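# Four arms build a three-block arch on the table

## Task

Using the three blocks, make an arch. Both matching leaning blocks must stand upright on one of their ends, resting flat on the table, and tilt in toward one another. The keystone must sit centred between them on their slanted upper faces, touching each with no gap. All three blocks must form a straight line. Any number of the arms may help. The arch must stand by itself: nothing counts if a robot is still holding it up. At the end, open the grippers and move the arms away from the arch. For reference, the arm feet sit on the tabletop in the scene frame at about: arm1 (+0.65, 0.00, +0.72) facing +180°; arm2 (0.00, +0.65, +0.72) facing -90°; arm3 (-0.65, 0.00, +0.72) facing 0°; arm4 (0.00, -0.65, +0.72) facing +90°. Angles are counter-clockwise from +x.

## Robot and tools

SETUP. Four identical Kinova Gen3 arms, arm1 to arm4, are mounted around a table. Each has seven revolute joints, a Robotiq 2F-85 two-finger gripper and a wrist camera. Foot positions in the shared scene frame (metres, z up, origin on the floor) and facing directions (degrees counter-clockwise from +x): arm1 (+0.65, 0, +0.72) facing +180; arm2 (0, +0.65, +0.72) facing -90; arm3 (-0.65, 0, +0.72) facing 0; arm4 (0, -0.65, +0.72) facing +90. The hand can reach roughly 1.0 m from the joint-1 axis. The hand point lies between the fingertips. Its z axis points along the fingers and its y axis is the closing direction. No result line prints the foot poses.

JOINTS. All joint targets are absolute positions in radians. They are not offsets. Ranges and done-tolerances:
- joint1_rad: -69.115 to 69.115, ±0.01. Turns the whole arm about its vertical foot axis; positive is clockwise seen from above. At 0 the arm extends the way its foot faces.
- joint2_rad (shoulder): -2.249 to 2.249. At 0 the arm is upright; positive tips it forward.
- joint3_rad: ±69.115. Rolls the upper arm.
- joint4_rad (elbow): ±2.579. At 0 the arm is straight; positive bends the same way as positive joint2 when joint3 is 0.
- joint5_rad: ±69.115. Rolls the forearm.
- joint6_rad (wrist): ±2.099. Positive bends like positive joint4 when joint5 is 0.
- joint7_rad: ±69.115. Rolls the hand; positive is counter-clockwise viewed from behind the hand.
- gripper_m: 0 to 0.085 m, ±0.003. This is the fingertip gap.
All tolerances except the gripper's are ±0.01 rad. The joints of one arm are synchronised from rest. A reversing command halts them together. After big moves, a result may arrive before the arm reaches its target. The path between two postures can sweep wide. One action may run for at most 15 s.

TOOLS.
- execute_actions(actions, cameras): actions is a list with one action object, or an empty list to just read state and images. The action's keys are arm names. Each arm key holds {"joints": {...}}, with any subset of joint1_rad..joint7_rad and gripper_m as absolute targets. Example: {"arm1": {"joints": {"gripper_m": 0.05}}, "arm2": {"joints": {"joint1_rad": 0.3}}}. Every named motion starts at the same moment. A joint or arm you leave out may still be driving toward its previous target. An unknown key or an out-of-range value rejects the whole call, and nothing moves. cameras picks from arm1_cam_wrist..arm4_cam_wrist or "all". Omitting it, or passing null, gives all cameras. An empty list gives no images. The "pictures" line lists the image order. If a result reports a stop, the later execute_actions, wait and finished_scene calls in that same reply are skipped.
- wait(seconds): 0 to 10. Commands nothing new and returns the same output as an empty action.
- zoom_image(camera, region): region is [x0, y0, x1, y1] in pixels of that camera's latest full image, at most 504x504, with the origin at the top-left.
- read_manual(section): returns only the licence texts and does not move anything.
- finished_scene(scene): ends the current scene for good, once the last command has been held. Its result says whether the goal was met. Call it only when the arch stands unaided.

RESULT LINES. Each result gives robot states, including joint_positions and joint_status per commanded key. Possible statuses:
- "done": within tolerance, though possibly a little off; resending the same target does nothing.
- "off_target": at rest short of the target and possibly still pushing.
- "contact_stop" or "time_out": the old target is dropped and the joint holds where it stopped.
- "not_followed": a safety check that keeps arms and links apart withheld the targets. It is often shown with a "joint command not followed" line and a "cause:" line. The arm may retry those targets on every later action until they pass. Empty calls never show this line.
- "limit_stop_at_motor_heat": the heat stop described below; resend the target.
on_its_own reports motion you did not command. No line reports arm-to-arm contact.

HAZARDS.
- Touching does not stop a Gen3; it keeps pushing, possibly hard. A hard press between two robots ends the run, and a hard hit may too. The separation check can come too late, and it ignores gripper and gripper-housing contact with other arms, so plan paths apart. Blocks touching robots are fine.
- Torque fault: contact torque reaching a load limit freezes that arm and its gripper for 10 s and skips its remaining commands. Limits in N m are 46.9 for joints 1-4 and 29.5 for joints 5-7, and a held block's weight adds to them.
- Motor heat: holding loads heats motors, even while you think. A MOTOR HOT line appears from 60 °C. At 75 °C an OVER-TEMPERATURE FAULT makes that arm brake weakly and sag until it cools. Do not hold blocks longer than needed.
- The simulation keeps running while you compose a reply, and the arms hold their last command meanwhile.
- Loose objects can get small random shoves.
- Knocking a block out of the work area ends the scene. Avoid drops, slips, slams and hard pushes.

FINISH. Open the grippers, back the arms away from the arch, check with the cameras that it stands, then call finished_scene.

Each tool is called in YAML: its name, and indented under it one key for each argument.

## Session

execute_actions:
  actions: []

Scene clock: 0.00 s.
arm1.joint_positions: joint1_rad=-0.011 joint2_rad=-0.400 joint3_rad=-0.074 joint4_rad=+1.514 joint5_rad=-0.031 joint6_rad=+2.022 joint7_rad=+1.476 gripper_m=+0.085
arm1.joint_status: not commanded
arm1.hand: x=+0.5300 y=+0.0013 z=+1.2559 quat_wxyz=(-0.002, -1.000, -0.004, +0.000) (m; scene frame)
arm2.joint_positions: joint1_rad=-0.009 joint2_rad=-0.397 joint3_rad=-0.073 joint4_rad=+1.513 joint5_rad=-0.029 joint6_rad=+2.026 joint7_rad=+1.479 gripper_m=+0.085
arm2.joint_status: not commanded
arm2.hand: x=+0.0059 y=+0.5361 z=+1.2513 quat_wxyz=(+0.002, -0.700, -0.714, +0.007) (m; scene frame)
arm3.joint_positions: joint1_rad=-0.010 joint2_rad=-0.394 joint3_rad=-0.079 joint4_rad=+1.511 joint5_rad=-0.030 joint6_rad=+2.023 joint7_rad=+1.475 gripper_m=+0.085
arm3.joint_status: not commanded
arm3.hand: x=-0.5303 y=+0.0025 z=+1.2566 quat_wxyz=(+0.001, +0.016, -1.000, +0.000) (m; scene frame)
arm4.joint_positions: joint1_rad=-0.007 joint2_rad=-0.397 joint3_rad=-0.074 joint4_rad=+1.513 joint5_rad=-0.034 joint6_rad=+2.022 joint7_rad=+1.476 gripper_m=+0.085
arm4.joint_status: not commanded
arm4.hand: x=+0.0052 y=-0.5314 z=+1.3163 quat_wxyz=(+0.000, +0.691, -0.723, -0.002) (m; scene frame)
pictures: arm1_cam_wrist, arm2_cam_wrist, arm3_cam_wrist, arm4_cam_wrist
Images, in order (width x height): arm1_cam_wrist 504x504, arm2_cam_wrist 504x504, arm3_cam_wrist 504x504, arm4_cam_wrist 504x504.

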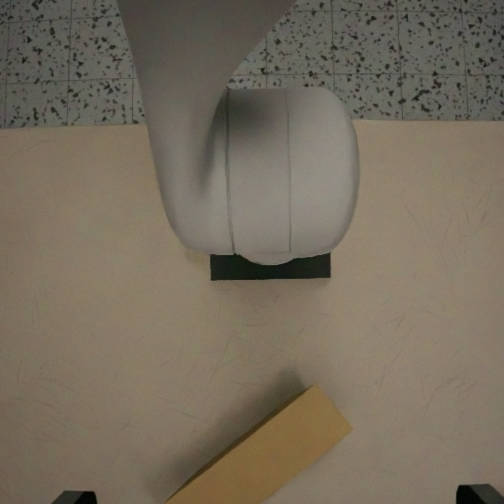

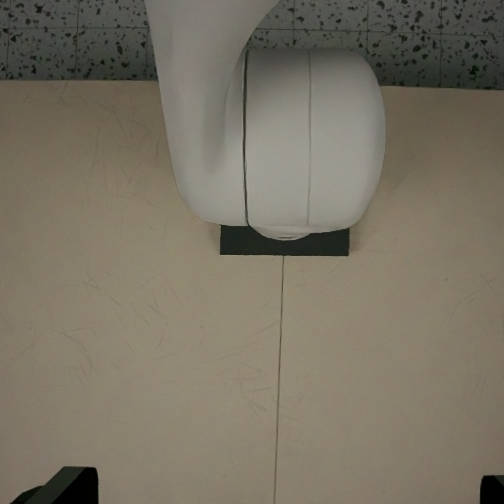

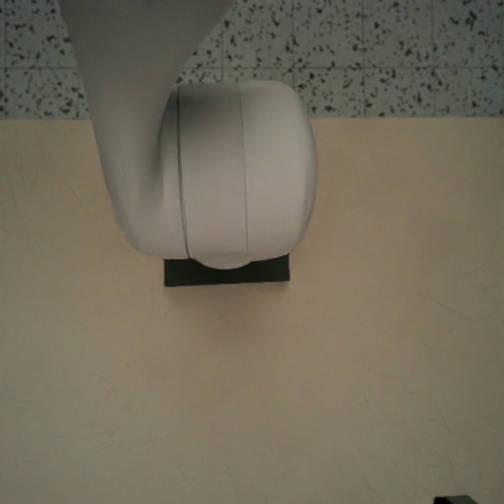

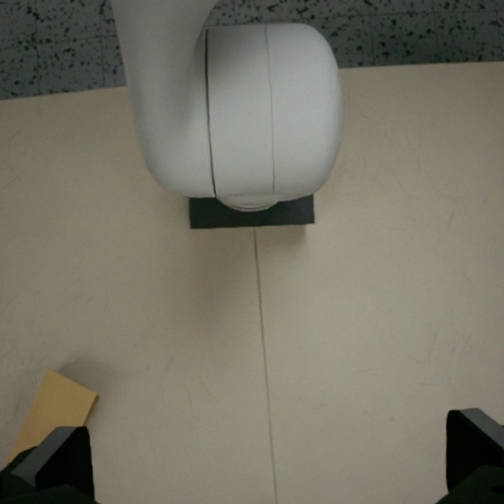

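execute_actions:
  actions:
    - {"arm1":{"joints":{"joint1_rad":0,"joint2_rad":0.15,"joint3_rad":0,"joint4_rad":1.0,"joint5_rad":0,"joint6_rad":1.99,"joint7_rad":1.571}},"arm2":{"joints":{"joint1_rad":0,"joint2_rad":0.15,"joint3_rad":0,"joint4_rad":1.0,"joint5_rad":0,"joint6_rad":1.99,"joint7_rad":1.571}},"arm3":{"joints":{"joint1_rad":0,"joint2_rad":0.15,"joint3_rad":0,"joint4_rad":1.0,"joint5_rad":0,"joint6_rad":1.99,"joint7_rad":1.571}},"arm4":{"joints":{"joint1_rad":0,"joint2_rad":0.15,"joint3_rad":0,"joint4_rad":1.0,"joint5_rad":0,"joint6_rad":1.99,"joint7_rad":1.571}}}

Scene clock: 2.37 s.
arm1.joint_positions: joint1_rad=+0.000 joint2_rad=+0.150 joint3_rad=+0.000 joint4_rad=+1.000 joint5_rad=+0.000 joint6_rad=+1.990 joint7_rad=+1.571 gripper_m=+0.085
arm1.joint_status: all done
arm1.hand: x=+0.2995 y=+0.0232 z=+1.2731 quat_wxyz=(-0.002, -1.000, -0.005, -0.001) (m; scene frame)
arm2.joint_positions: joint1_rad=+0.000 joint2_rad=+0.150 joint3_rad=+0.000 joint4_rad=+1.000 joint5_rad=+0.000 joint6_rad=+1.990 joint7_rad=+1.571 gripper_m=+0.085
arm2.joint_status: all done
arm2.hand: x=-0.0121 y=+0.3049 z=+1.2712 quat_wxyz=(+0.000, -0.699, -0.715, +0.007) (m; scene frame)
arm3.joint_positions: joint1_rad=+0.000 joint2_rad=+0.150 joint3_rad=+0.000 joint4_rad=+1.000 joint5_rad=+0.000 joint6_rad=+1.990 joint7_rad=+1.571 gripper_m=+0.085
arm3.joint_status: all done
arm3.hand: x=-0.3003 y=-0.0152 z=+1.2745 quat_wxyz=(+0.000, +0.016, -1.000, -0.002) (m; scene frame)
arm4.joint_positions: joint1_rad=+0.000 joint2_rad=+0.150 joint3_rad=+0.000 joint4_rad=+1.000 joint5_rad=+0.000 joint6_rad=+1.990 joint7_rad=+1.571 gripper_m=+0.085
arm4.joint_status: all done
arm4.hand: x=+0.0388 y=-0.3028 z=+1.3345 quat_wxyz=(+0.000, +0.693, -0.721, -0.001) (m; scene frame)
pictures: arm1_cam_wrist, arm2_cam_wrist, arm3_cam_wrist, arm4_cam_wrist
Images, in order (width x height): arm1_cam_wrist 504x504, arm2_cam_wrist 504x504, arm3_cam_wrist 504x504, arm4_cam_wrist 504x504.

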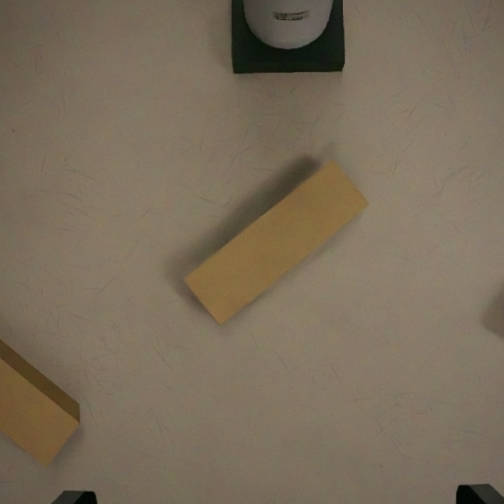

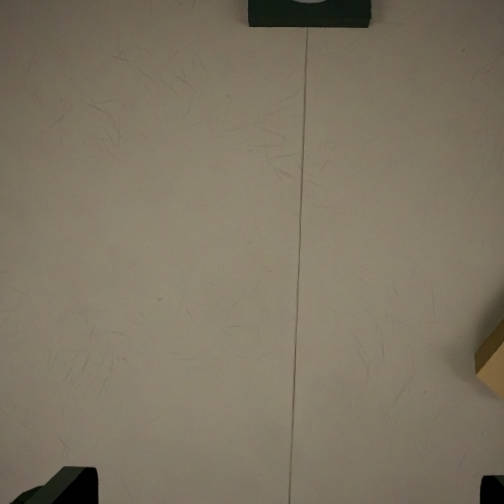

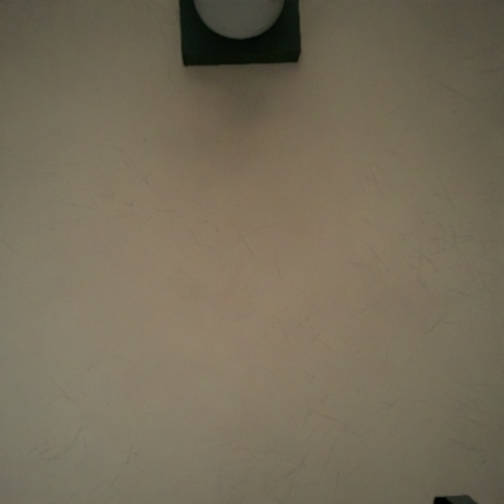

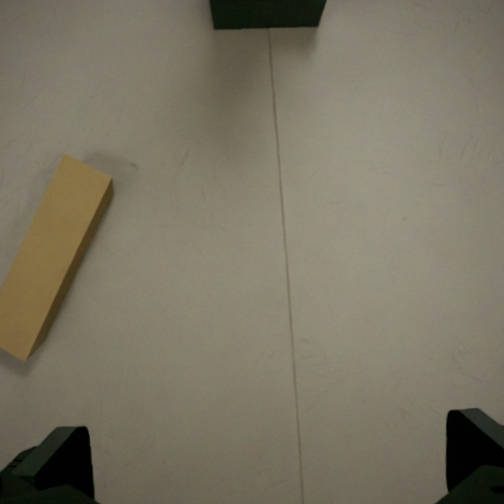

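execute_actions:
  actions:
    - {"arm1":{"joints":{"joint2_rad":0.15,"joint4_rad":1.75,"joint6_rad":1.24}},"arm2":{"joints":{"joint1_rad":-0.64,"joint2_rad":0.45,"joint4_rad":1.45,"joint6_rad":1.24}},"arm3":{"joints":{"joint2_rad":1.0,"joint4_rad":2.2,"joint6_rad":-1.4,"joint7_rad":-1.571}},"arm4":{"joints":{"joint1_rad":0.56,"joint2_rad":0.45,"joint4_rad":1.45,"joint6_rad":1.24}}}

Scene clock: 7.03 s.
arm1.joint_positions: joint1_rad=+0.000 joint2_rad=+0.150 joint3_rad=+0.000 joint4_rad=+1.750 joint5_rad=+0.000 joint6_rad=+1.240 joint7_rad=+1.571 gripper_m=+0.085
arm1.joint_status: all done
arm1.hand: x=+0.2898 y=+0.0223 z=+1.0430 quat_wxyz=(-0.002, -1.000, -0.005, -0.001) (m; scene frame)
arm2.joint_positions: joint1_rad=-0.640 joint2_rad=+0.450 joint3_rad=+0.000 joint4_rad=+1.450 joint5_rad=+0.000 joint6_rad=+1.240 joint7_rad=+1.571 gripper_m=+0.085
arm2.joint_status: all done
arm2.hand: x=+0.2785 y=+0.2591 z=+1.0015 quat_wxyz=(+0.002, -0.439, -0.899, +0.006) (m; scene frame)
arm3.joint_positions: joint1_rad=+0.000 joint2_rad=+1.000 joint3_rad=+0.000 joint4_rad=+2.200 joint5_rad=+0.000 joint6_rad=-1.400 joint7_rad=-1.571 gripper_m=+0.085
arm3.joint_status: all done
arm3.hand: x=-0.0124 y=-0.0047 z=+0.8837 quat_wxyz=(+0.011, -0.784, -0.012, -0.621) (m; scene frame)
arm4.joint_positions: joint1_rad=+0.560 joint2_rad=+0.450 joint3_rad=+0.000 joint4_rad=+1.450 joint5_rad=+0.000 joint6_rad=+1.240 joint7_rad=+1.571 gripper_m=+0.085
arm4.joint_status: all done
arm4.hand: x=+0.2919 y=-0.2688 z=+1.0671 quat_wxyz=(+0.000, +0.467, -0.884, +0.000) (m; scene frame)
pictures: arm1_cam_wrist, arm2_cam_wrist, arm3_cam_wrist, arm4_cam_wrist
Images, in order (width x height): arm1_cam_wrist 504x504, arm2_cam_wrist 504x504, arm3_cam_wrist 504x504, arm4_cam_wrist 504x504.

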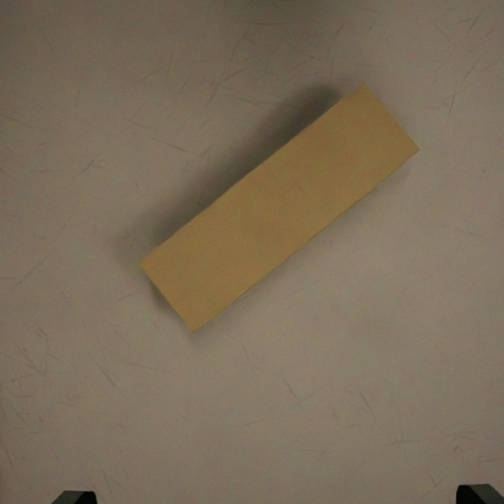

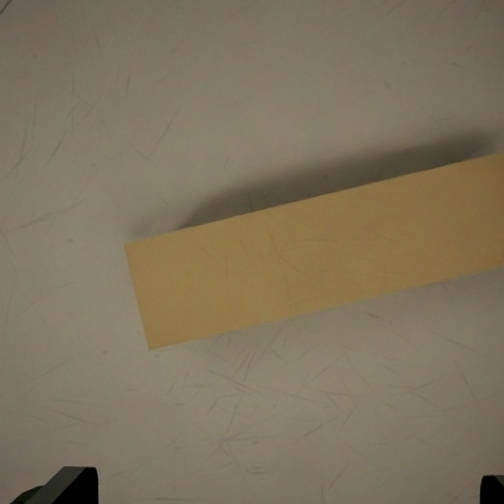

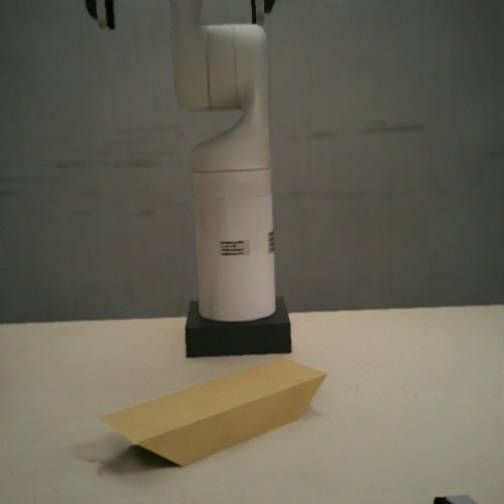

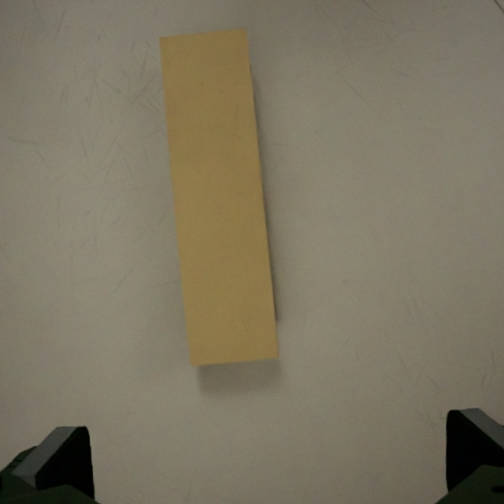

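execute_actions:
  actions:
    - {"arm1":{"joints":{"joint1_rad":-0.035,"joint2_rad":0.283,"joint4_rad":2.406,"joint6_rad":0.453,"joint7_rad":0.636}},"arm2":{"joints":{"joint1_rad":-0.70,"joint2_rad":0.515,"joint4_rad":1.883,"joint6_rad":0.744,"joint7_rad":0.188}},"arm3":{"joints":{"joint1_rad":0.33,"joint2_rad":1.15,"joint4_rad":2.1,"joint6_rad":-1.5}},"arm4":{"joints":{"joint1_rad":0.615,"joint2_rad":0.619,"joint4_rad":2.004,"joint6_rad":0.519,"joint7_rad":1.69}}}

Scene clock: 10.73 s.
arm1.joint_positions: joint1_rad=-0.035 joint2_rad=+0.283 joint3_rad=+0.000 joint4_rad=+2.406 joint5_rad=+0.000 joint6_rad=+0.453 joint7_rad=+0.636 gripper_m=+0.085
arm1.joint_status: all done
arm1.hand: x=+0.3959 y=+0.0137 z=+0.8504 quat_wxyz=(-0.001, -0.903, +0.430, -0.003) (m; scene frame)
arm2.joint_positions: joint1_rad=-0.700 joint2_rad=+0.515 joint3_rad=+0.000 joint4_rad=+1.883 joint5_rad=+0.000 joint6_rad=+0.744 joint7_rad=+0.188 gripper_m=+0.085
arm2.joint_status: all done
arm2.hand: x=+0.2600 y=+0.3212 z=+0.8588 quat_wxyz=(-0.001, -0.898, -0.440, +0.006) (m; scene frame)
arm3.joint_positions: joint1_rad=+0.330 joint2_rad=+1.150 joint3_rad=+0.000 joint4_rad=+2.100 joint5_rad=+0.000 joint6_rad=-1.500 joint7_rad=-1.571 gripper_m=+0.085
arm3.joint_status: all done
arm3.hand: x=-0.0317 y=-0.2167 z=+0.8441 quat_wxyz=(-0.094, -0.760, +0.115, -0.633) (m; scene frame)
arm4.joint_positions: joint1_rad=+0.615 joint2_rad=+0.619 joint3_rad=+0.000 joint4_rad=+2.004 joint5_rad=+0.000 joint6_rad=+0.519 joint7_rad=+1.690 gripper_m=+0.085
arm4.joint_status: all done
arm4.hand: x=+0.2630 y=-0.3498 z=+0.8596 quat_wxyz=(+0.000, +0.495, -0.869, +0.000) (m; scene frame)
pictures: arm1_cam_wrist, arm2_cam_wrist, arm3_cam_wrist, arm4_cam_wrist
Images, in order (width x height): arm1_cam_wrist 504x504, arm2_cam_wrist 504x504, arm3_cam_wrist 504x504, arm4_cam_wrist 504x504.

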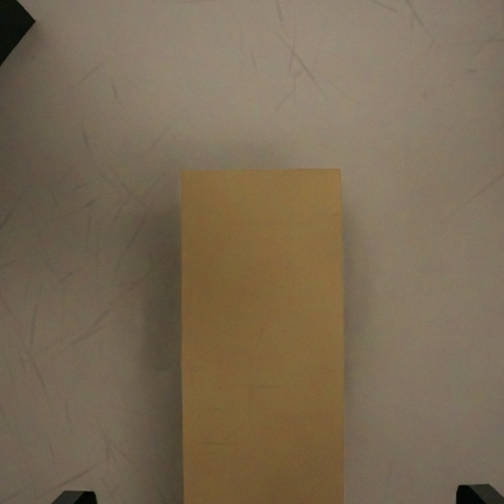

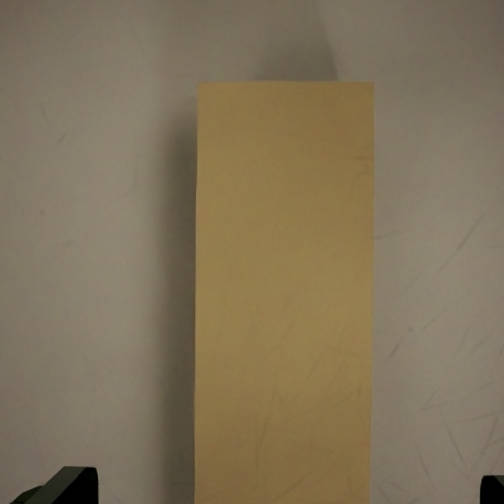

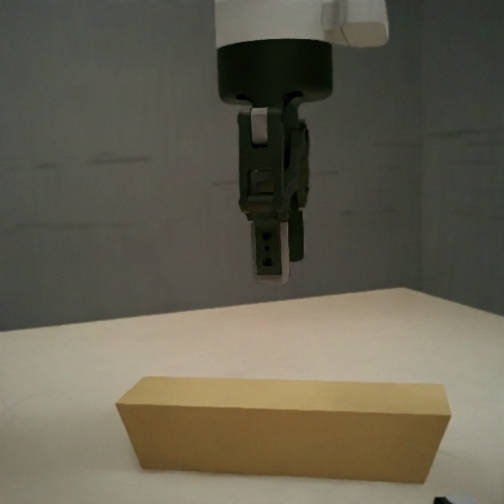

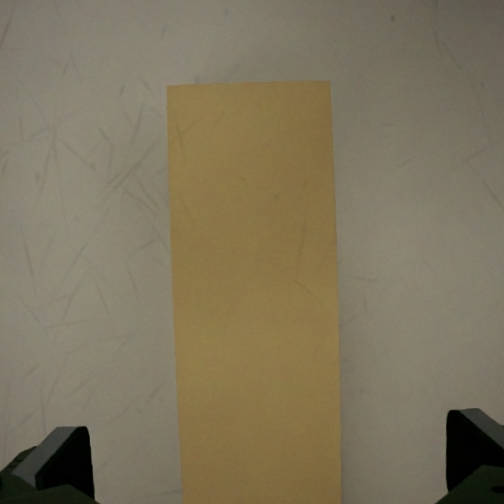

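execute_actions:
  actions:
    - {"arm1":{"joints":{"joint1_rad":-0.025,"joint2_rad":0.662,"joint4_rad":2.501,"joint6_rad":-0.022,"joint7_rad":0.646}},"arm2":{"joints":{"joint2_rad":0.742,"joint4_rad":1.953,"joint6_rad":0.447}},"arm3":{"joints":{"joint1_rad":0.3,"joint6_rad":-1.45}},"arm4":{"joints":{"joint1_rad":0.622,"joint2_rad":0.888,"joint4_rad":2.017,"joint6_rad":0.237,"joint7_rad":1.70}}}

execute_actions:
  actions:
    - {"arm1":{"joints":{"gripper_m":0.045}},"arm2":{"joints":{"gripper_m":0.045}},"arm4":{"joints":{"gripper_m":0.045}},"arm3":{"joints":{"joint1_rad":0}}}

Scene clock: 13.00 s.
arm1.joint_positions: joint1_rad=-0.025 joint2_rad=+0.662 joint3_rad=+0.000 joint4_rad=+2.501 joint5_rad=+0.000 joint6_rad=-0.022 joint7_rad=+0.646 gripper_m=+0.085
arm1.joint_status: all done
arm1.hand: x=+0.3992 y=+0.0159 z=+0.7467 quat_wxyz=(-0.001, -0.903, +0.430, -0.002) (m; scene frame)
arm2.joint_positions: joint1_rad=-0.700 joint2_rad=+0.742 joint3_rad=+0.000 joint4_rad=+1.953 joint5_rad=+0.000 joint6_rad=+0.447 joint7_rad=+0.188 gripper_m=+0.085
arm2.joint_status: all done
arm2.hand: x=+0.2590 y=+0.3204 z=+0.7506 quat_wxyz=(-0.001, -0.898, -0.440, +0.006) (m; scene frame)
arm3.joint_positions: joint1_rad=+0.300 joint2_rad=+1.150 joint3_rad=+0.000 joint4_rad=+2.100 joint5_rad=+0.000 joint6_rad=-1.450 joint7_rad=-1.571 gripper_m=+0.085
arm3.joint_status: all done
arm3.hand: x=-0.0286 y=-0.1971 z=+0.8289 quat_wxyz=(-0.082, -0.777, +0.106, -0.615) (m; scene frame)
arm4.joint_positions: joint1_rad=+0.622 joint2_rad=+0.888 joint3_rad=+0.000 joint4_rad=+2.017 joint5_rad=+0.000 joint6_rad=+0.237 joint7_rad=+1.700 gripper_m=+0.085
arm4.joint_status: all done
arm4.hand: x=+0.2652 y=-0.3516 z=+0.7498 quat_wxyz=(+0.000, +0.496, -0.868, +0.000) (m; scene frame)
pictures: arm1_cam_wrist, arm2_cam_wrist, arm3_cam_wrist, arm4_cam_wrist
Images, in order (width x height): arm1_cam_wrist 504x504, arm2_cam_wrist 504x504, arm3_cam_wrist 504x504, arm4_cam_wrist 504x504.

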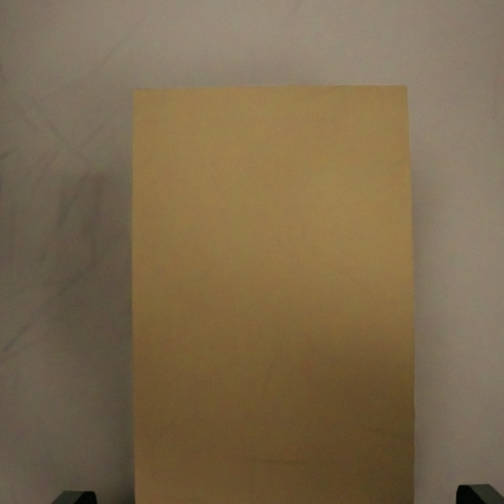

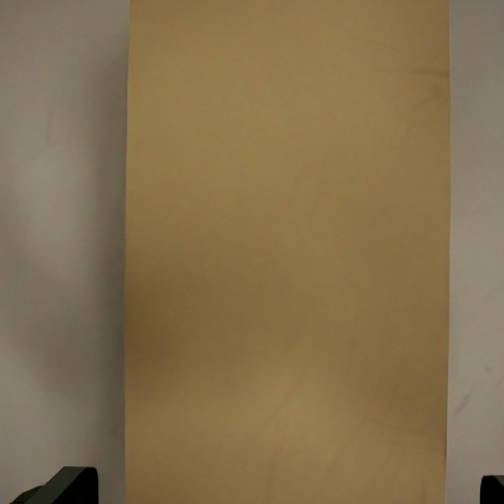

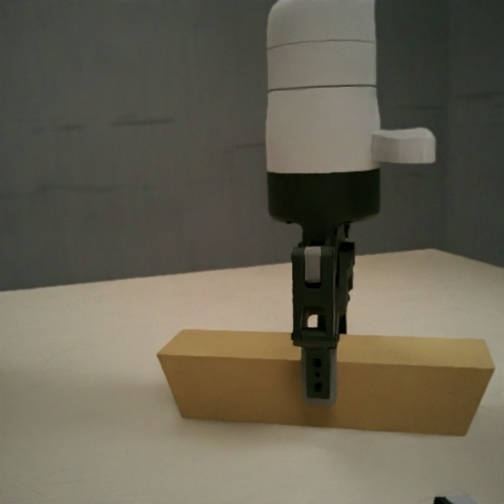

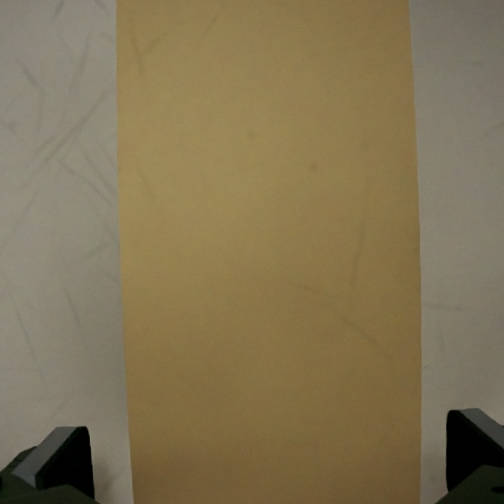

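Scene clock: 14.53 s.
arm1.joint_positions: joint1_rad=-0.025 joint2_rad=+0.659 joint3_rad=+0.000 joint4_rad=+2.502 joint5_rad=+0.000 joint6_rad=-0.021 joint7_rad=+0.646 gripper_m=+0.058
arm1.joint_status: gripper_m off_target (ended at +0.058, target +0.045)
arm1.hand: x=+0.3993 y=+0.0160 z=+0.7473 quat_wxyz=(-0.001, -0.903, +0.430, -0.002) (m; scene frame)
arm2.joint_positions: joint1_rad=-0.700 joint2_rad=+0.741 joint3_rad=+0.000 joint4_rad=+1.953 joint5_rad=+0.000 joint6_rad=+0.448 joint7_rad=+0.188 gripper_m=+0.059
arm2.joint_status: gripper_m off_target (ended at +0.059, target +0.045)
arm2.hand: x=+0.2588 y=+0.3205 z=+0.7511 quat_wxyz=(-0.001, -0.898, -0.440, +0.006) (m; scene frame)
arm3.joint_positions: joint1_rad=+0.000 joint2_rad=+1.150 joint3_rad=+0.000 joint4_rad=+2.100 joint5_rad=+0.000 joint6_rad=-1.450 joint7_rad=-1.571 gripper_m=+0.085
arm3.joint_status: all done
arm3.hand: x=+0.0018 y=-0.0042 z=+0.8294 quat_wxyz=(+0.011, -0.784, -0.011, -0.621) (m; scene frame)
arm4.joint_positions: joint1_rad=+0.622 joint2_rad=+0.887 joint3_rad=+0.000 joint4_rad=+2.017 joint5_rad=+0.000 joint6_rad=+0.238 joint7_rad=+1.700 gripper_m=+0.058
arm4.joint_status: gripper_m off_target (ended at +0.058, target +0.045)
arm4.hand: x=+0.2652 y=-0.3514 z=+0.7504 quat_wxyz=(+0.000, +0.496, -0.868, +0.000) (m; scene frame)
pictures: arm1_cam_wrist, arm2_cam_wrist, arm3_cam_wrist, arm4_cam_wrist
Images, in order (width x height): arm1_cam_wrist 504x504, arm2_cam_wrist 504x504, arm3_cam_wrist 504x504, arm4_cam_wrist 504x504.

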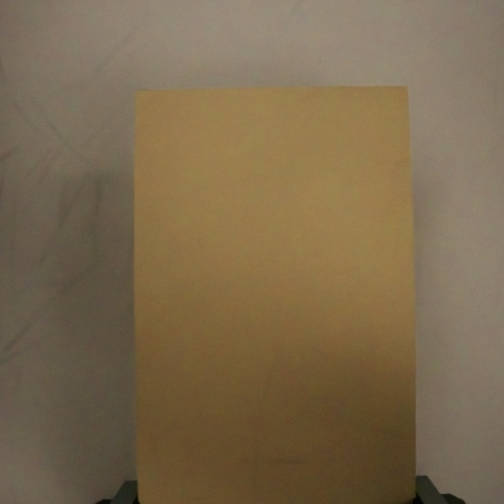

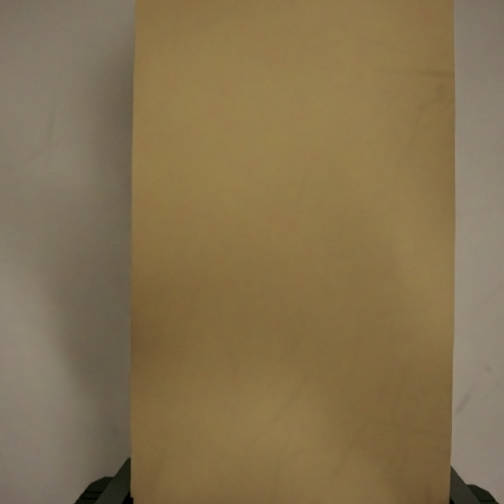

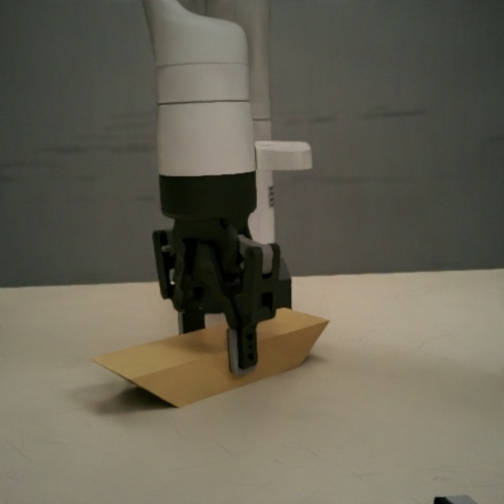

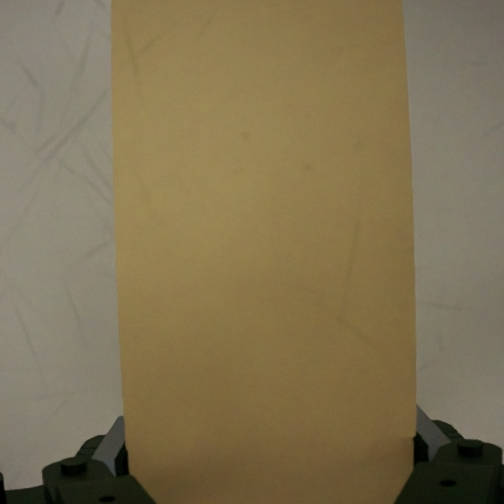

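execute_actions:
  actions:
    - {"arm1":{"joints":{"joint2_rad":0.2,"joint4_rad":2.3,"joint6_rad":0.64}},"arm2":{"joints":{"joint2_rad":0.4,"joint4_rad":1.9,"joint6_rad":0.6}},"arm4":{"joints":{"joint2_rad":0.5,"joint4_rad":2.0,"joint6_rad":0.5}},"arm3":{"joints":{"joint1_rad":1.57,"joint2_rad":0.6,"joint4_rad":2.54,"joint5_rad":1.92,"joint6_rad":-1.2}}}
  cameras: []

execute_actions:
  actions:
    - {"arm1":{"joints":{"joint2_rad":0.0,"joint4_rad":1.6,"joint6_rad":1.54,"joint7_rad":0}},"arm2":{"joints":{"joint1_rad":-0.015,"joint2_rad":0.6,"joint4_rad":2.491,"joint6_rad":-1.17,"joint7_rad":-1.571}},"arm4":{"joints":{"joint1_rad":-0.078,"joint2_rad":0.7,"joint4_rad":2.5,"joint6_rad":-1.28,"joint7_rad":-1.571}}}
  cameras: ["arm3_cam_wrist"]

execute_actions:
  actions:
    - {"arm2":{"joints":{"joint2_rad":1.11,"joint6_rad":-1.68}},"arm4":{"joints":{"joint2_rad":1.315,"joint4_rad":2.397,"joint6_rad":-1.792}}}

Scene clock: 18.63 s.
arm1.joint_positions: joint1_rad=-0.025 joint2_rad=+0.201 joint3_rad=+0.000 joint4_rad=+2.300 joint5_rad=+0.000 joint6_rad=+0.640 joint7_rad=+0.646 gripper_m=+0.058
arm1.joint_status: all done
arm1.hand: x=+0.3789 y=+0.0158 z=+0.8892 quat_wxyz=(-0.001, -0.903, +0.430, -0.002) (m; scene frame)
arm2.joint_positions: joint1_rad=-0.700 joint2_rad=+0.403 joint3_rad=+0.000 joint4_rad=+1.902 joint5_rad=+0.000 joint6_rad=+0.601 joint7_rad=+0.188 gripper_m=+0.059
arm2.joint_status: all done
arm2.hand: x=+0.2942 y=+0.2833 z=+0.9087 quat_wxyz=(-0.114, -0.892, -0.437, -0.025) (m; scene frame)
arm3.joint_positions: joint1_rad=+1.570 joint2_rad=+0.600 joint3_rad=+0.000 joint4_rad=+2.540 joint5_rad=+1.920 joint6_rad=-1.200 joint7_rad=-1.571 gripper_m=+0.085
arm3.joint_status: all done
arm3.hand: x=-0.3989 y=-0.1317 z=+0.9610 quat_wxyz=(+0.108, -0.811, -0.156, -0.554) (m; scene frame)
arm4.joint_positions: joint1_rad=+0.622 joint2_rad=+0.502 joint3_rad=+0.000 joint4_rad=+2.001 joint5_rad=+0.000 joint6_rad=+0.500 joint7_rad=+1.700 gripper_m=+0.058
arm4.joint_status: all done
arm4.hand: x=+0.2854 y=-0.3257 z=+0.9094 quat_wxyz=(-0.064, +0.495, -0.866, -0.026) (m; scene frame)
pictures: none
No camera images: the call's "cameras" was empty. Leave "cameras" out to get every camera's image.

Scene clock: 22.07 s.
arm1.joint_positions: joint1_rad=-0.025 joint2_rad=+0.001 joint3_rad=+0.000 joint4_rad=+1.601 joint5_rad=+0.000 joint6_rad=+1.540 joint7_rad=+0.000 gripper_m=+0.058
arm1.joint_status: all done
arm1.hand: x=+0.3353 y=+0.0152 z=+1.1399 quat_wxyz=(+0.000, -0.719, +0.695, -0.003) (m; scene frame)
arm2.joint_positions: joint1_rad=-0.015 joint2_rad=+0.604 joint3_rad=+0.000 joint4_rad=+2.493 joint5_rad=+0.000 joint6_rad=-1.167 joint7_rad=-1.571 gripper_m=+0.059
arm2.joint_status: all done
arm2.hand: x=-0.0025 y=+0.1086 z=+0.9621 quat_wxyz=(-0.400, -0.593, +0.567, -0.409) (m; scene frame)
arm3.joint_positions: joint1_rad=+1.570 joint2_rad=+0.600 joint3_rad=+0.000 joint4_rad=+2.540 joint5_rad=+1.920 joint6_rad=-1.200 joint7_rad=-1.571 gripper_m=+0.085
arm3.joint_status: not commanded
arm3.hand: x=-0.3990 y=-0.1317 z=+0.9610 quat_wxyz=(+0.108, -0.811, -0.156, -0.554) (m; scene frame)
arm4.joint_positions: joint1_rad=-0.078 joint2_rad=+0.702 joint3_rad=+0.000 joint4_rad=+2.501 joint5_rad=+0.000 joint6_rad=-1.278 joint7_rad=-1.571 gripper_m=+0.058
arm4.joint_status: all done
arm4.hand: x=+0.0039 y=-0.1072 z=+1.0006 quat_wxyz=(+0.412, -0.569, -0.591, -0.396) (m; scene frame)
pictures: arm3_cam_wrist
Images, in order (width x height): arm3_cam_wrist 504x504.

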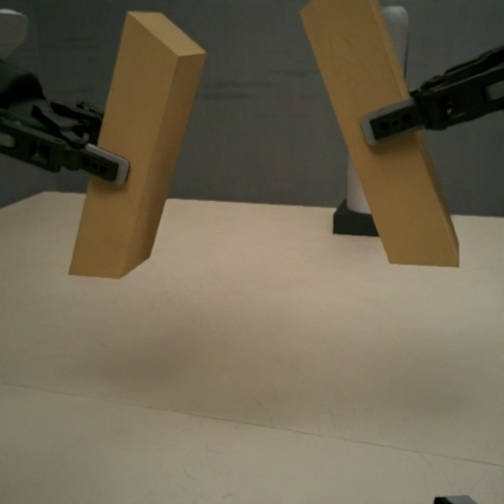

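Scene clock: 24.07 s.
arm1.joint_positions: joint1_rad=-0.025 joint2_rad=+0.001 joint3_rad=+0.000 joint4_rad=+1.601 joint5_rad=+0.000 joint6_rad=+1.540 joint7_rad=+0.000 gripper_m=+0.058
arm1.joint_status: not commanded
arm1.hand: x=+0.3353 y=+0.0152 z=+1.1399 quat_wxyz=(+0.000, -0.719, +0.695, -0.003) (m; scene frame)
arm2.joint_positions: joint1_rad=-0.015 joint2_rad=+1.114 joint3_rad=+0.000 joint4_rad=+2.492 joint5_rad=+0.000 joint6_rad=-1.677 joint7_rad=-1.571 gripper_m=+0.059
arm2.joint_status: all done
arm2.hand: x=-0.0044 y=+0.1237 z=+0.8347 quat_wxyz=(-0.400, -0.592, +0.567, -0.410) (m; scene frame)
arm3.joint_positions: joint1_rad=+1.570 joint2_rad=+0.600 joint3_rad=+0.000 joint4_rad=+2.540 joint5_rad=+1.920 joint6_rad=-1.200 joint7_rad=-1.571 gripper_m=+0.085
arm3.joint_status: not commanded
arm3.hand: x=-0.3990 y=-0.1317 z=+0.9610 quat_wxyz=(+0.108, -0.811, -0.156, -0.554) (m; scene frame)
arm4.joint_positions: joint1_rad=-0.078 joint2_rad=+1.317 joint3_rad=+0.000 joint4_rad=+2.398 joint5_rad=+0.000 joint6_rad=-1.790 joint7_rad=-1.571 gripper_m=+0.058
arm4.joint_status: all done
arm4.hand: x=+0.0043 y=-0.1226 z=+0.8349 quat_wxyz=(+0.412, -0.569, -0.591, -0.396) (m; scene frame)
pictures: arm1_cam_wrist, arm2_cam_wrist, arm3_cam_wrist, arm4_cam_wrist
Images, in order (width x height): arm1_cam_wrist 504x504, arm2_cam_wrist 504x504, arm3_cam_wrist 504x504, arm4_cam_wrist 504x504.

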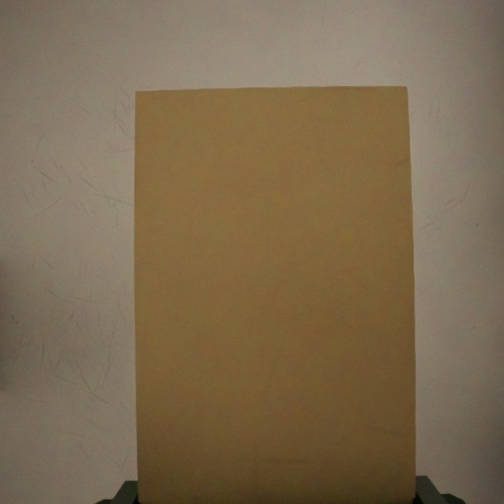

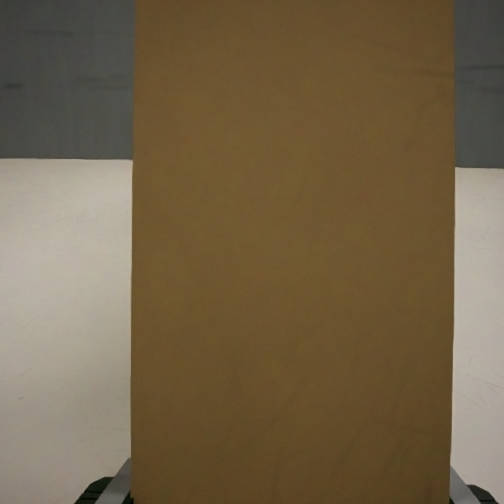

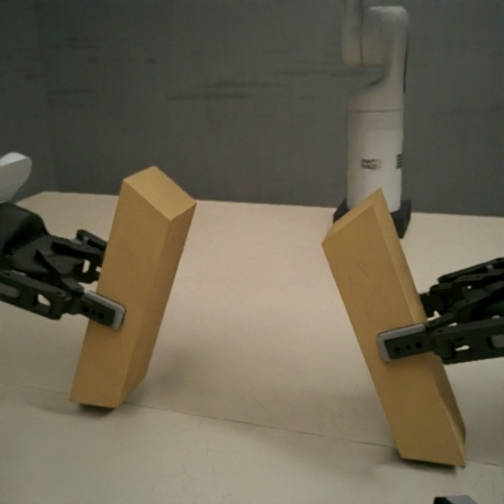

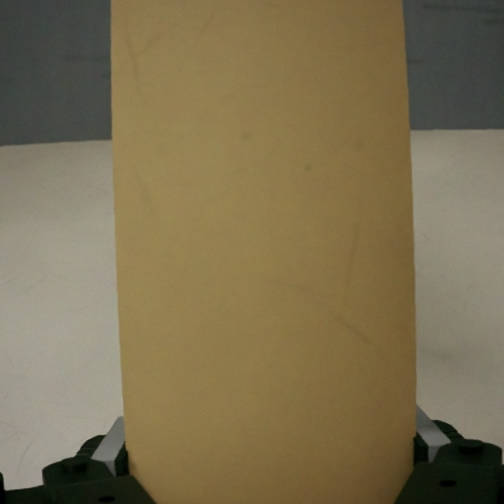

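execute_actions:
  actions:
    - {"arm1":{"joints":{"joint1_rad":-0.031,"joint2_rad":0.92,"joint4_rad":0.685,"joint6_rad":1.533}},"arm2":{"joints":{"joint2_rad":1.169,"joint4_rad":2.47,"joint6_rad":-1.718,"joint7_rad":-1.583}},"arm4":{"joints":{"joint2_rad":1.359,"joint4_rad":2.37,"joint6_rad":-1.809}},"arm3":{"joints":{"joint2_rad":0.9,"joint4_rad":2.24,"joint5_rad":2.0,"joint6_rad":-1.3}}}
  cameras: ["arm3_cam_wrist","arm1_cam_wrist"]

zoom_image:
  camera: "arm3_cam_wrist"
  region: [0,300,504,504]

Scene clock: 27.20 s.
arm1.joint_positions: joint1_rad=-0.031 joint2_rad=+0.921 joint3_rad=+0.000 joint4_rad=+0.686 joint5_rad=+0.000 joint6_rad=+1.533 joint7_rad=+0.000 gripper_m=+0.058
arm1.joint_status: all done
arm1.hand: x=+0.0010 y=-0.0011 z=+0.9705 quat_wxyz=(+0.000, -0.722, +0.692, -0.002) (m; scene frame)
arm2.joint_positions: joint1_rad=-0.015 joint2_rad=+1.172 joint3_rad=+0.000 joint4_rad=+2.471 joint5_rad=+0.000 joint6_rad=-1.715 joint7_rad=-1.583 gripper_m=+0.059
arm2.joint_status: all done
arm2.hand: x=-0.0045 y=+0.1237 z=+0.8180 quat_wxyz=(-0.398, -0.589, +0.570, -0.412) (m; scene frame)
arm3.joint_positions: joint1_rad=+1.570 joint2_rad=+0.900 joint3_rad=+0.000 joint4_rad=+2.240 joint5_rad=+2.000 joint6_rad=-1.300 joint7_rad=-1.571 gripper_m=+0.085
arm3.joint_status: all done
arm3.hand: x=-0.3967 y=-0.1979 z=+0.9046 quat_wxyz=(+0.139, -0.775, -0.182, -0.589) (m; scene frame)
arm4.joint_positions: joint1_rad=-0.078 joint2_rad=+1.356 joint3_rad=+0.000 joint4_rad=+2.372 joint5_rad=+0.000 joint6_rad=-1.812 joint7_rad=-1.571 gripper_m=+0.058
arm4.joint_status: all done
arm4.hand: x=+0.0043 y=-0.1212 z=+0.8240 quat_wxyz=(+0.415, -0.567, -0.589, -0.399) (m; scene frame)
pictures: arm1_cam_wrist, arm3_cam_wrist
Images, in order (width x height): arm1_cam_wrist 504x504, arm3_cam_wrist 504x504.

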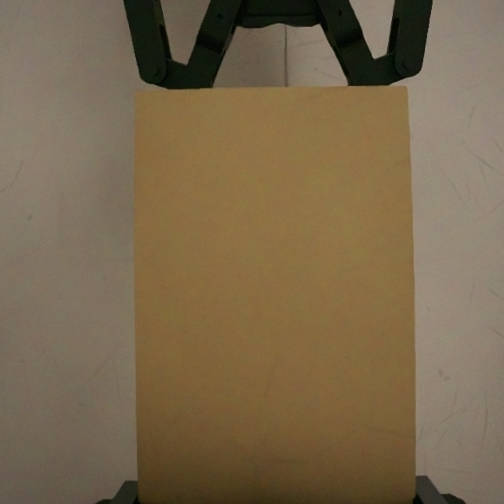

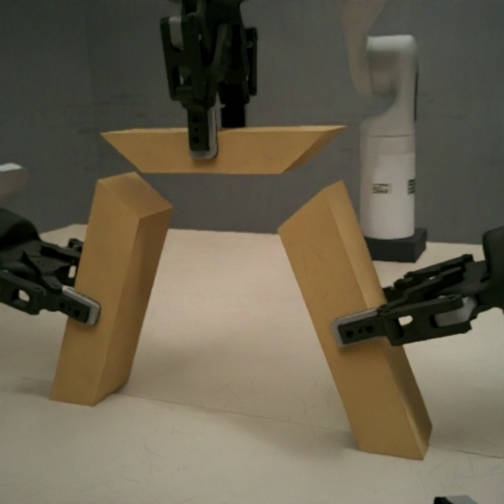

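Region (0, 300, 504, 504) of arm3_cam_wrist's 504x504 image, scaled by 1.000; it fills the top 204 rows of this view, and the rest is white.

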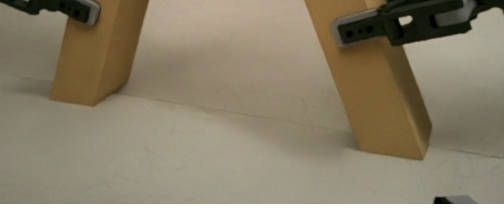

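execute_actions:
  actions:
    - {"arm1":{"joints":{"joint2_rad":0.946,"joint4_rad":0.713,"joint6_rad":1.483}},"arm2":{"joints":{"joint2_rad":1.19,"joint4_rad":2.462,"joint6_rad":-1.731}}}
  cameras: ["arm3_cam_wrist","arm1_cam_wrist"]

zoom_image:
  camera: "arm3_cam_wrist"
  region: [80,100,370,280]

zoom_image:
  camera: "arm3_cam_wrist"
  region: [30,340,150,430]

zoom_image:
  camera: "arm3_cam_wrist"
  region: [330,390,450,480]

Scene clock: 28.40 s.
arm1.joint_positions: joint1_rad=-0.031 joint2_rad=+0.948 joint3_rad=+0.000 joint4_rad=+0.714 joint5_rad=+0.000 joint6_rad=+1.483 joint7_rad=+0.000 gripper_m=+0.058
arm1.joint_status: all done
arm1.hand: x=-0.0031 y=-0.0014 z=+0.9447 quat_wxyz=(+0.001, -0.722, +0.692, -0.004) (m; scene frame)
arm2.joint_positions: joint1_rad=-0.015 joint2_rad=+1.185 joint3_rad=+0.000 joint4_rad=+2.465 joint5_rad=+0.000 joint6_rad=-1.734 joint7_rad=-1.583 gripper_m=+0.059
arm2.joint_status: all done
arm2.hand: x=-0.0046 y=+0.1219 z=+0.8178 quat_wxyz=(-0.402, -0.586, +0.568, -0.416) (m; scene frame)
arm3.joint_positions: joint1_rad=+1.570 joint2_rad=+0.900 joint3_rad=+0.000 joint4_rad=+2.240 joint5_rad=+2.000 joint6_rad=-1.300 joint7_rad=-1.571 gripper_m=+0.085
arm3.joint_status: not commanded
arm3.hand: x=-0.3967 y=-0.1979 z=+0.9046 quat_wxyz=(+0.139, -0.775, -0.182, -0.589) (m; scene frame)
arm4.joint_positions: joint1_rad=-0.078 joint2_rad=+1.356 joint3_rad=+0.000 joint4_rad=+2.372 joint5_rad=+0.000 joint6_rad=-1.812 joint7_rad=-1.571 gripper_m=+0.058
arm4.joint_status: not commanded
arm4.hand: x=+0.0043 y=-0.1212 z=+0.8240 quat_wxyz=(+0.415, -0.567, -0.589, -0.399) (m; scene frame)
pictures: arm1_cam_wrist, arm3_cam_wrist
Images, in order (width x height): arm1_cam_wrist 504x504, arm3_cam_wrist 504x504.

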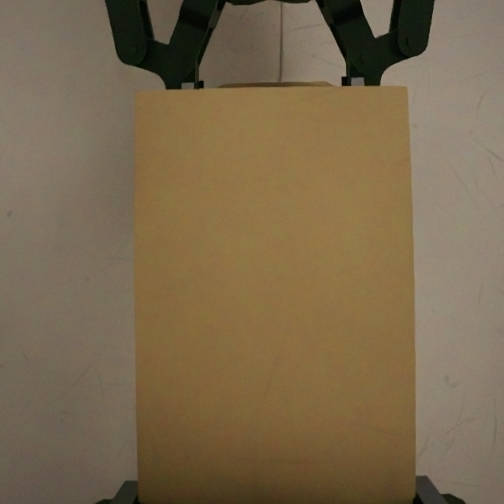

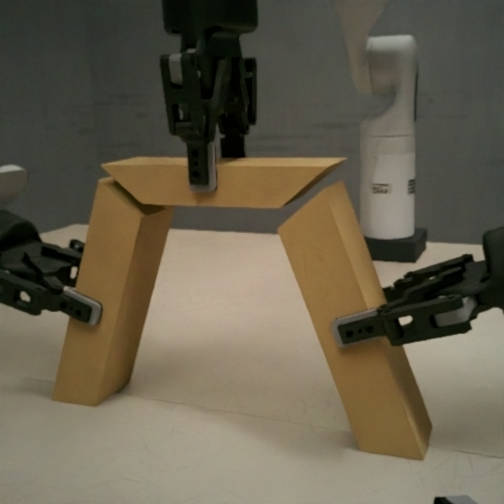

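Region (80, 100, 370, 280) of arm3_cam_wrist's 504x504 image, scaled by 1.738; it fills the top 313 rows of this view, and the rest is white.

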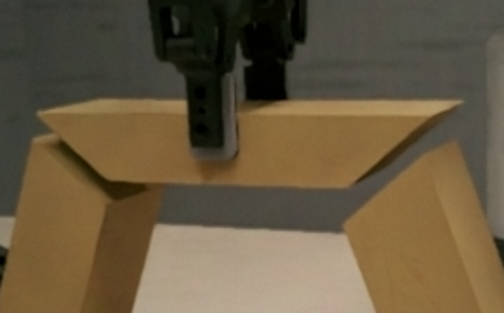

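Region (30, 340, 150, 430) of arm3_cam_wrist's 504x504 image, scaled by 4.200; it fills the top 378 rows of this view, and the rest is white.

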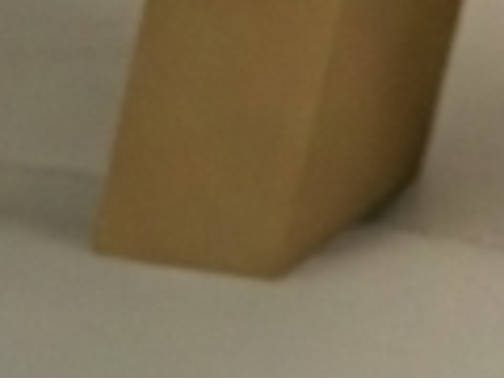

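Region (330, 390, 450, 480) of arm3_cam_wrist's 504x504 image, scaled by 4.200; it fills the top 378 rows of this view, and the rest is white.

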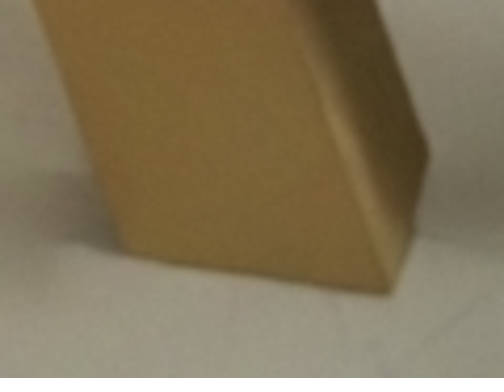

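execute_actions:
  actions:
    - {"arm1":{"joints":{"joint1_rad":-0.027,"joint2_rad":0.950,"joint4_rad":0.743,"joint6_rad":1.449}},"arm2":{"joints":{"joint2_rad":1.178,"joint4_rad":2.467,"joint6_rad":-1.722}}}
  cameras: ["arm3_cam_wrist","arm1_cam_wrist"]

zoom_image:
  camera: "arm3_cam_wrist"
  region: [80,150,220,250]

zoom_image:
  camera: "arm3_cam_wrist"
  region: [230,150,370,250]

Scene clock: 29.57 s.
arm1.joint_positions: joint1_rad=-0.027 joint2_rad=+0.952 joint3_rad=+0.000 joint4_rad=+0.744 joint5_rad=+0.000 joint6_rad=+1.449 joint7_rad=+0.000 gripper_m=+0.058
arm1.joint_status: all done
arm1.hand: x=-0.0029 y=+0.0012 z=+0.9327 quat_wxyz=(+0.001, -0.720, +0.694, -0.004) (m; scene frame)
arm2.joint_positions: joint1_rad=-0.015 joint2_rad=+1.177 joint3_rad=+0.000 joint4_rad=+2.466 joint5_rad=+0.000 joint6_rad=-1.722 joint7_rad=-1.583 gripper_m=+0.059
arm2.joint_status: all done
arm2.hand: x=-0.0046 y=+0.1222 z=+0.8181 quat_wxyz=(-0.400, -0.587, +0.569, -0.414) (m; scene frame)
arm3.joint_positions: joint1_rad=+1.570 joint2_rad=+0.900 joint3_rad=+0.000 joint4_rad=+2.240 joint5_rad=+2.000 joint6_rad=-1.300 joint7_rad=-1.571 gripper_m=+0.085
arm3.joint_status: not commanded
arm3.hand: x=-0.3967 y=-0.1979 z=+0.9046 quat_wxyz=(+0.139, -0.775, -0.182, -0.589) (m; scene frame)
arm4.joint_positions: joint1_rad=-0.078 joint2_rad=+1.356 joint3_rad=+0.000 joint4_rad=+2.372 joint5_rad=+0.000 joint6_rad=-1.812 joint7_rad=-1.571 gripper_m=+0.058
arm4.joint_status: not commanded
arm4.hand: x=+0.0043 y=-0.1212 z=+0.8240 quat_wxyz=(+0.415, -0.567, -0.589, -0.399) (m; scene frame)
pictures: arm1_cam_wrist, arm3_cam_wrist
Images, in order (width x height): arm1_cam_wrist 504x504, arm3_cam_wrist 504x504.

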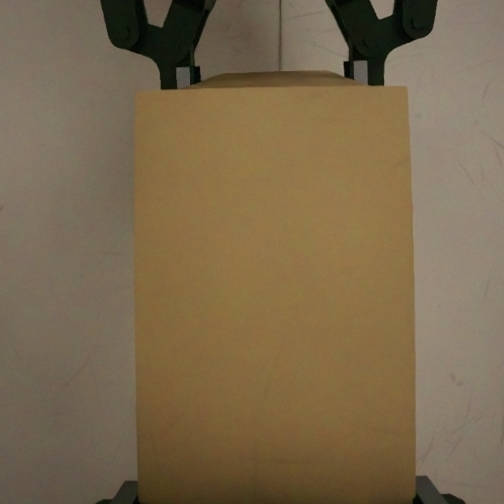

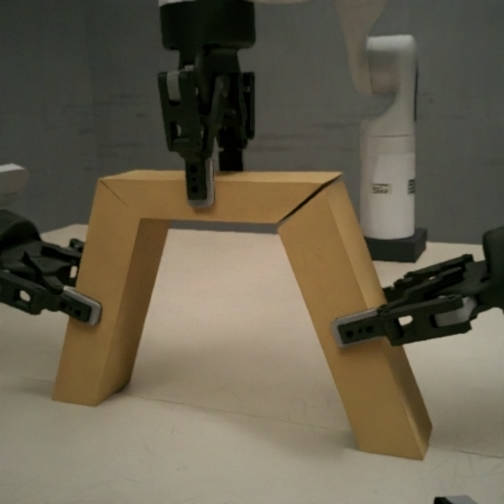

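Region (80, 150, 220, 250) of arm3_cam_wrist's 504x504 image, scaled by 3.600; it fills the top 360 rows of this view, and the rest is white.

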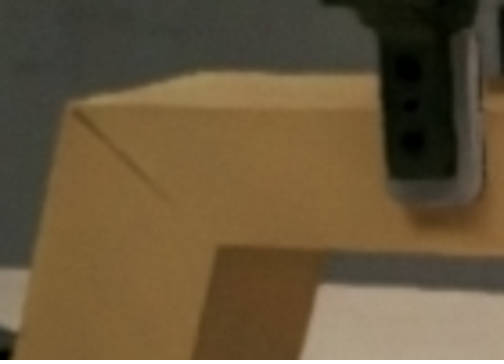

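Region (230, 150, 370, 250) of arm3_cam_wrist's 504x504 image, scaled by 3.600; it fills the top 360 rows of this view, and the rest is white.

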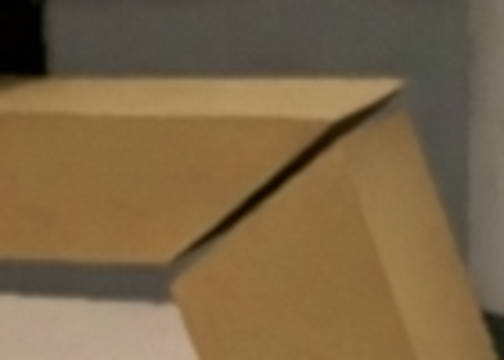

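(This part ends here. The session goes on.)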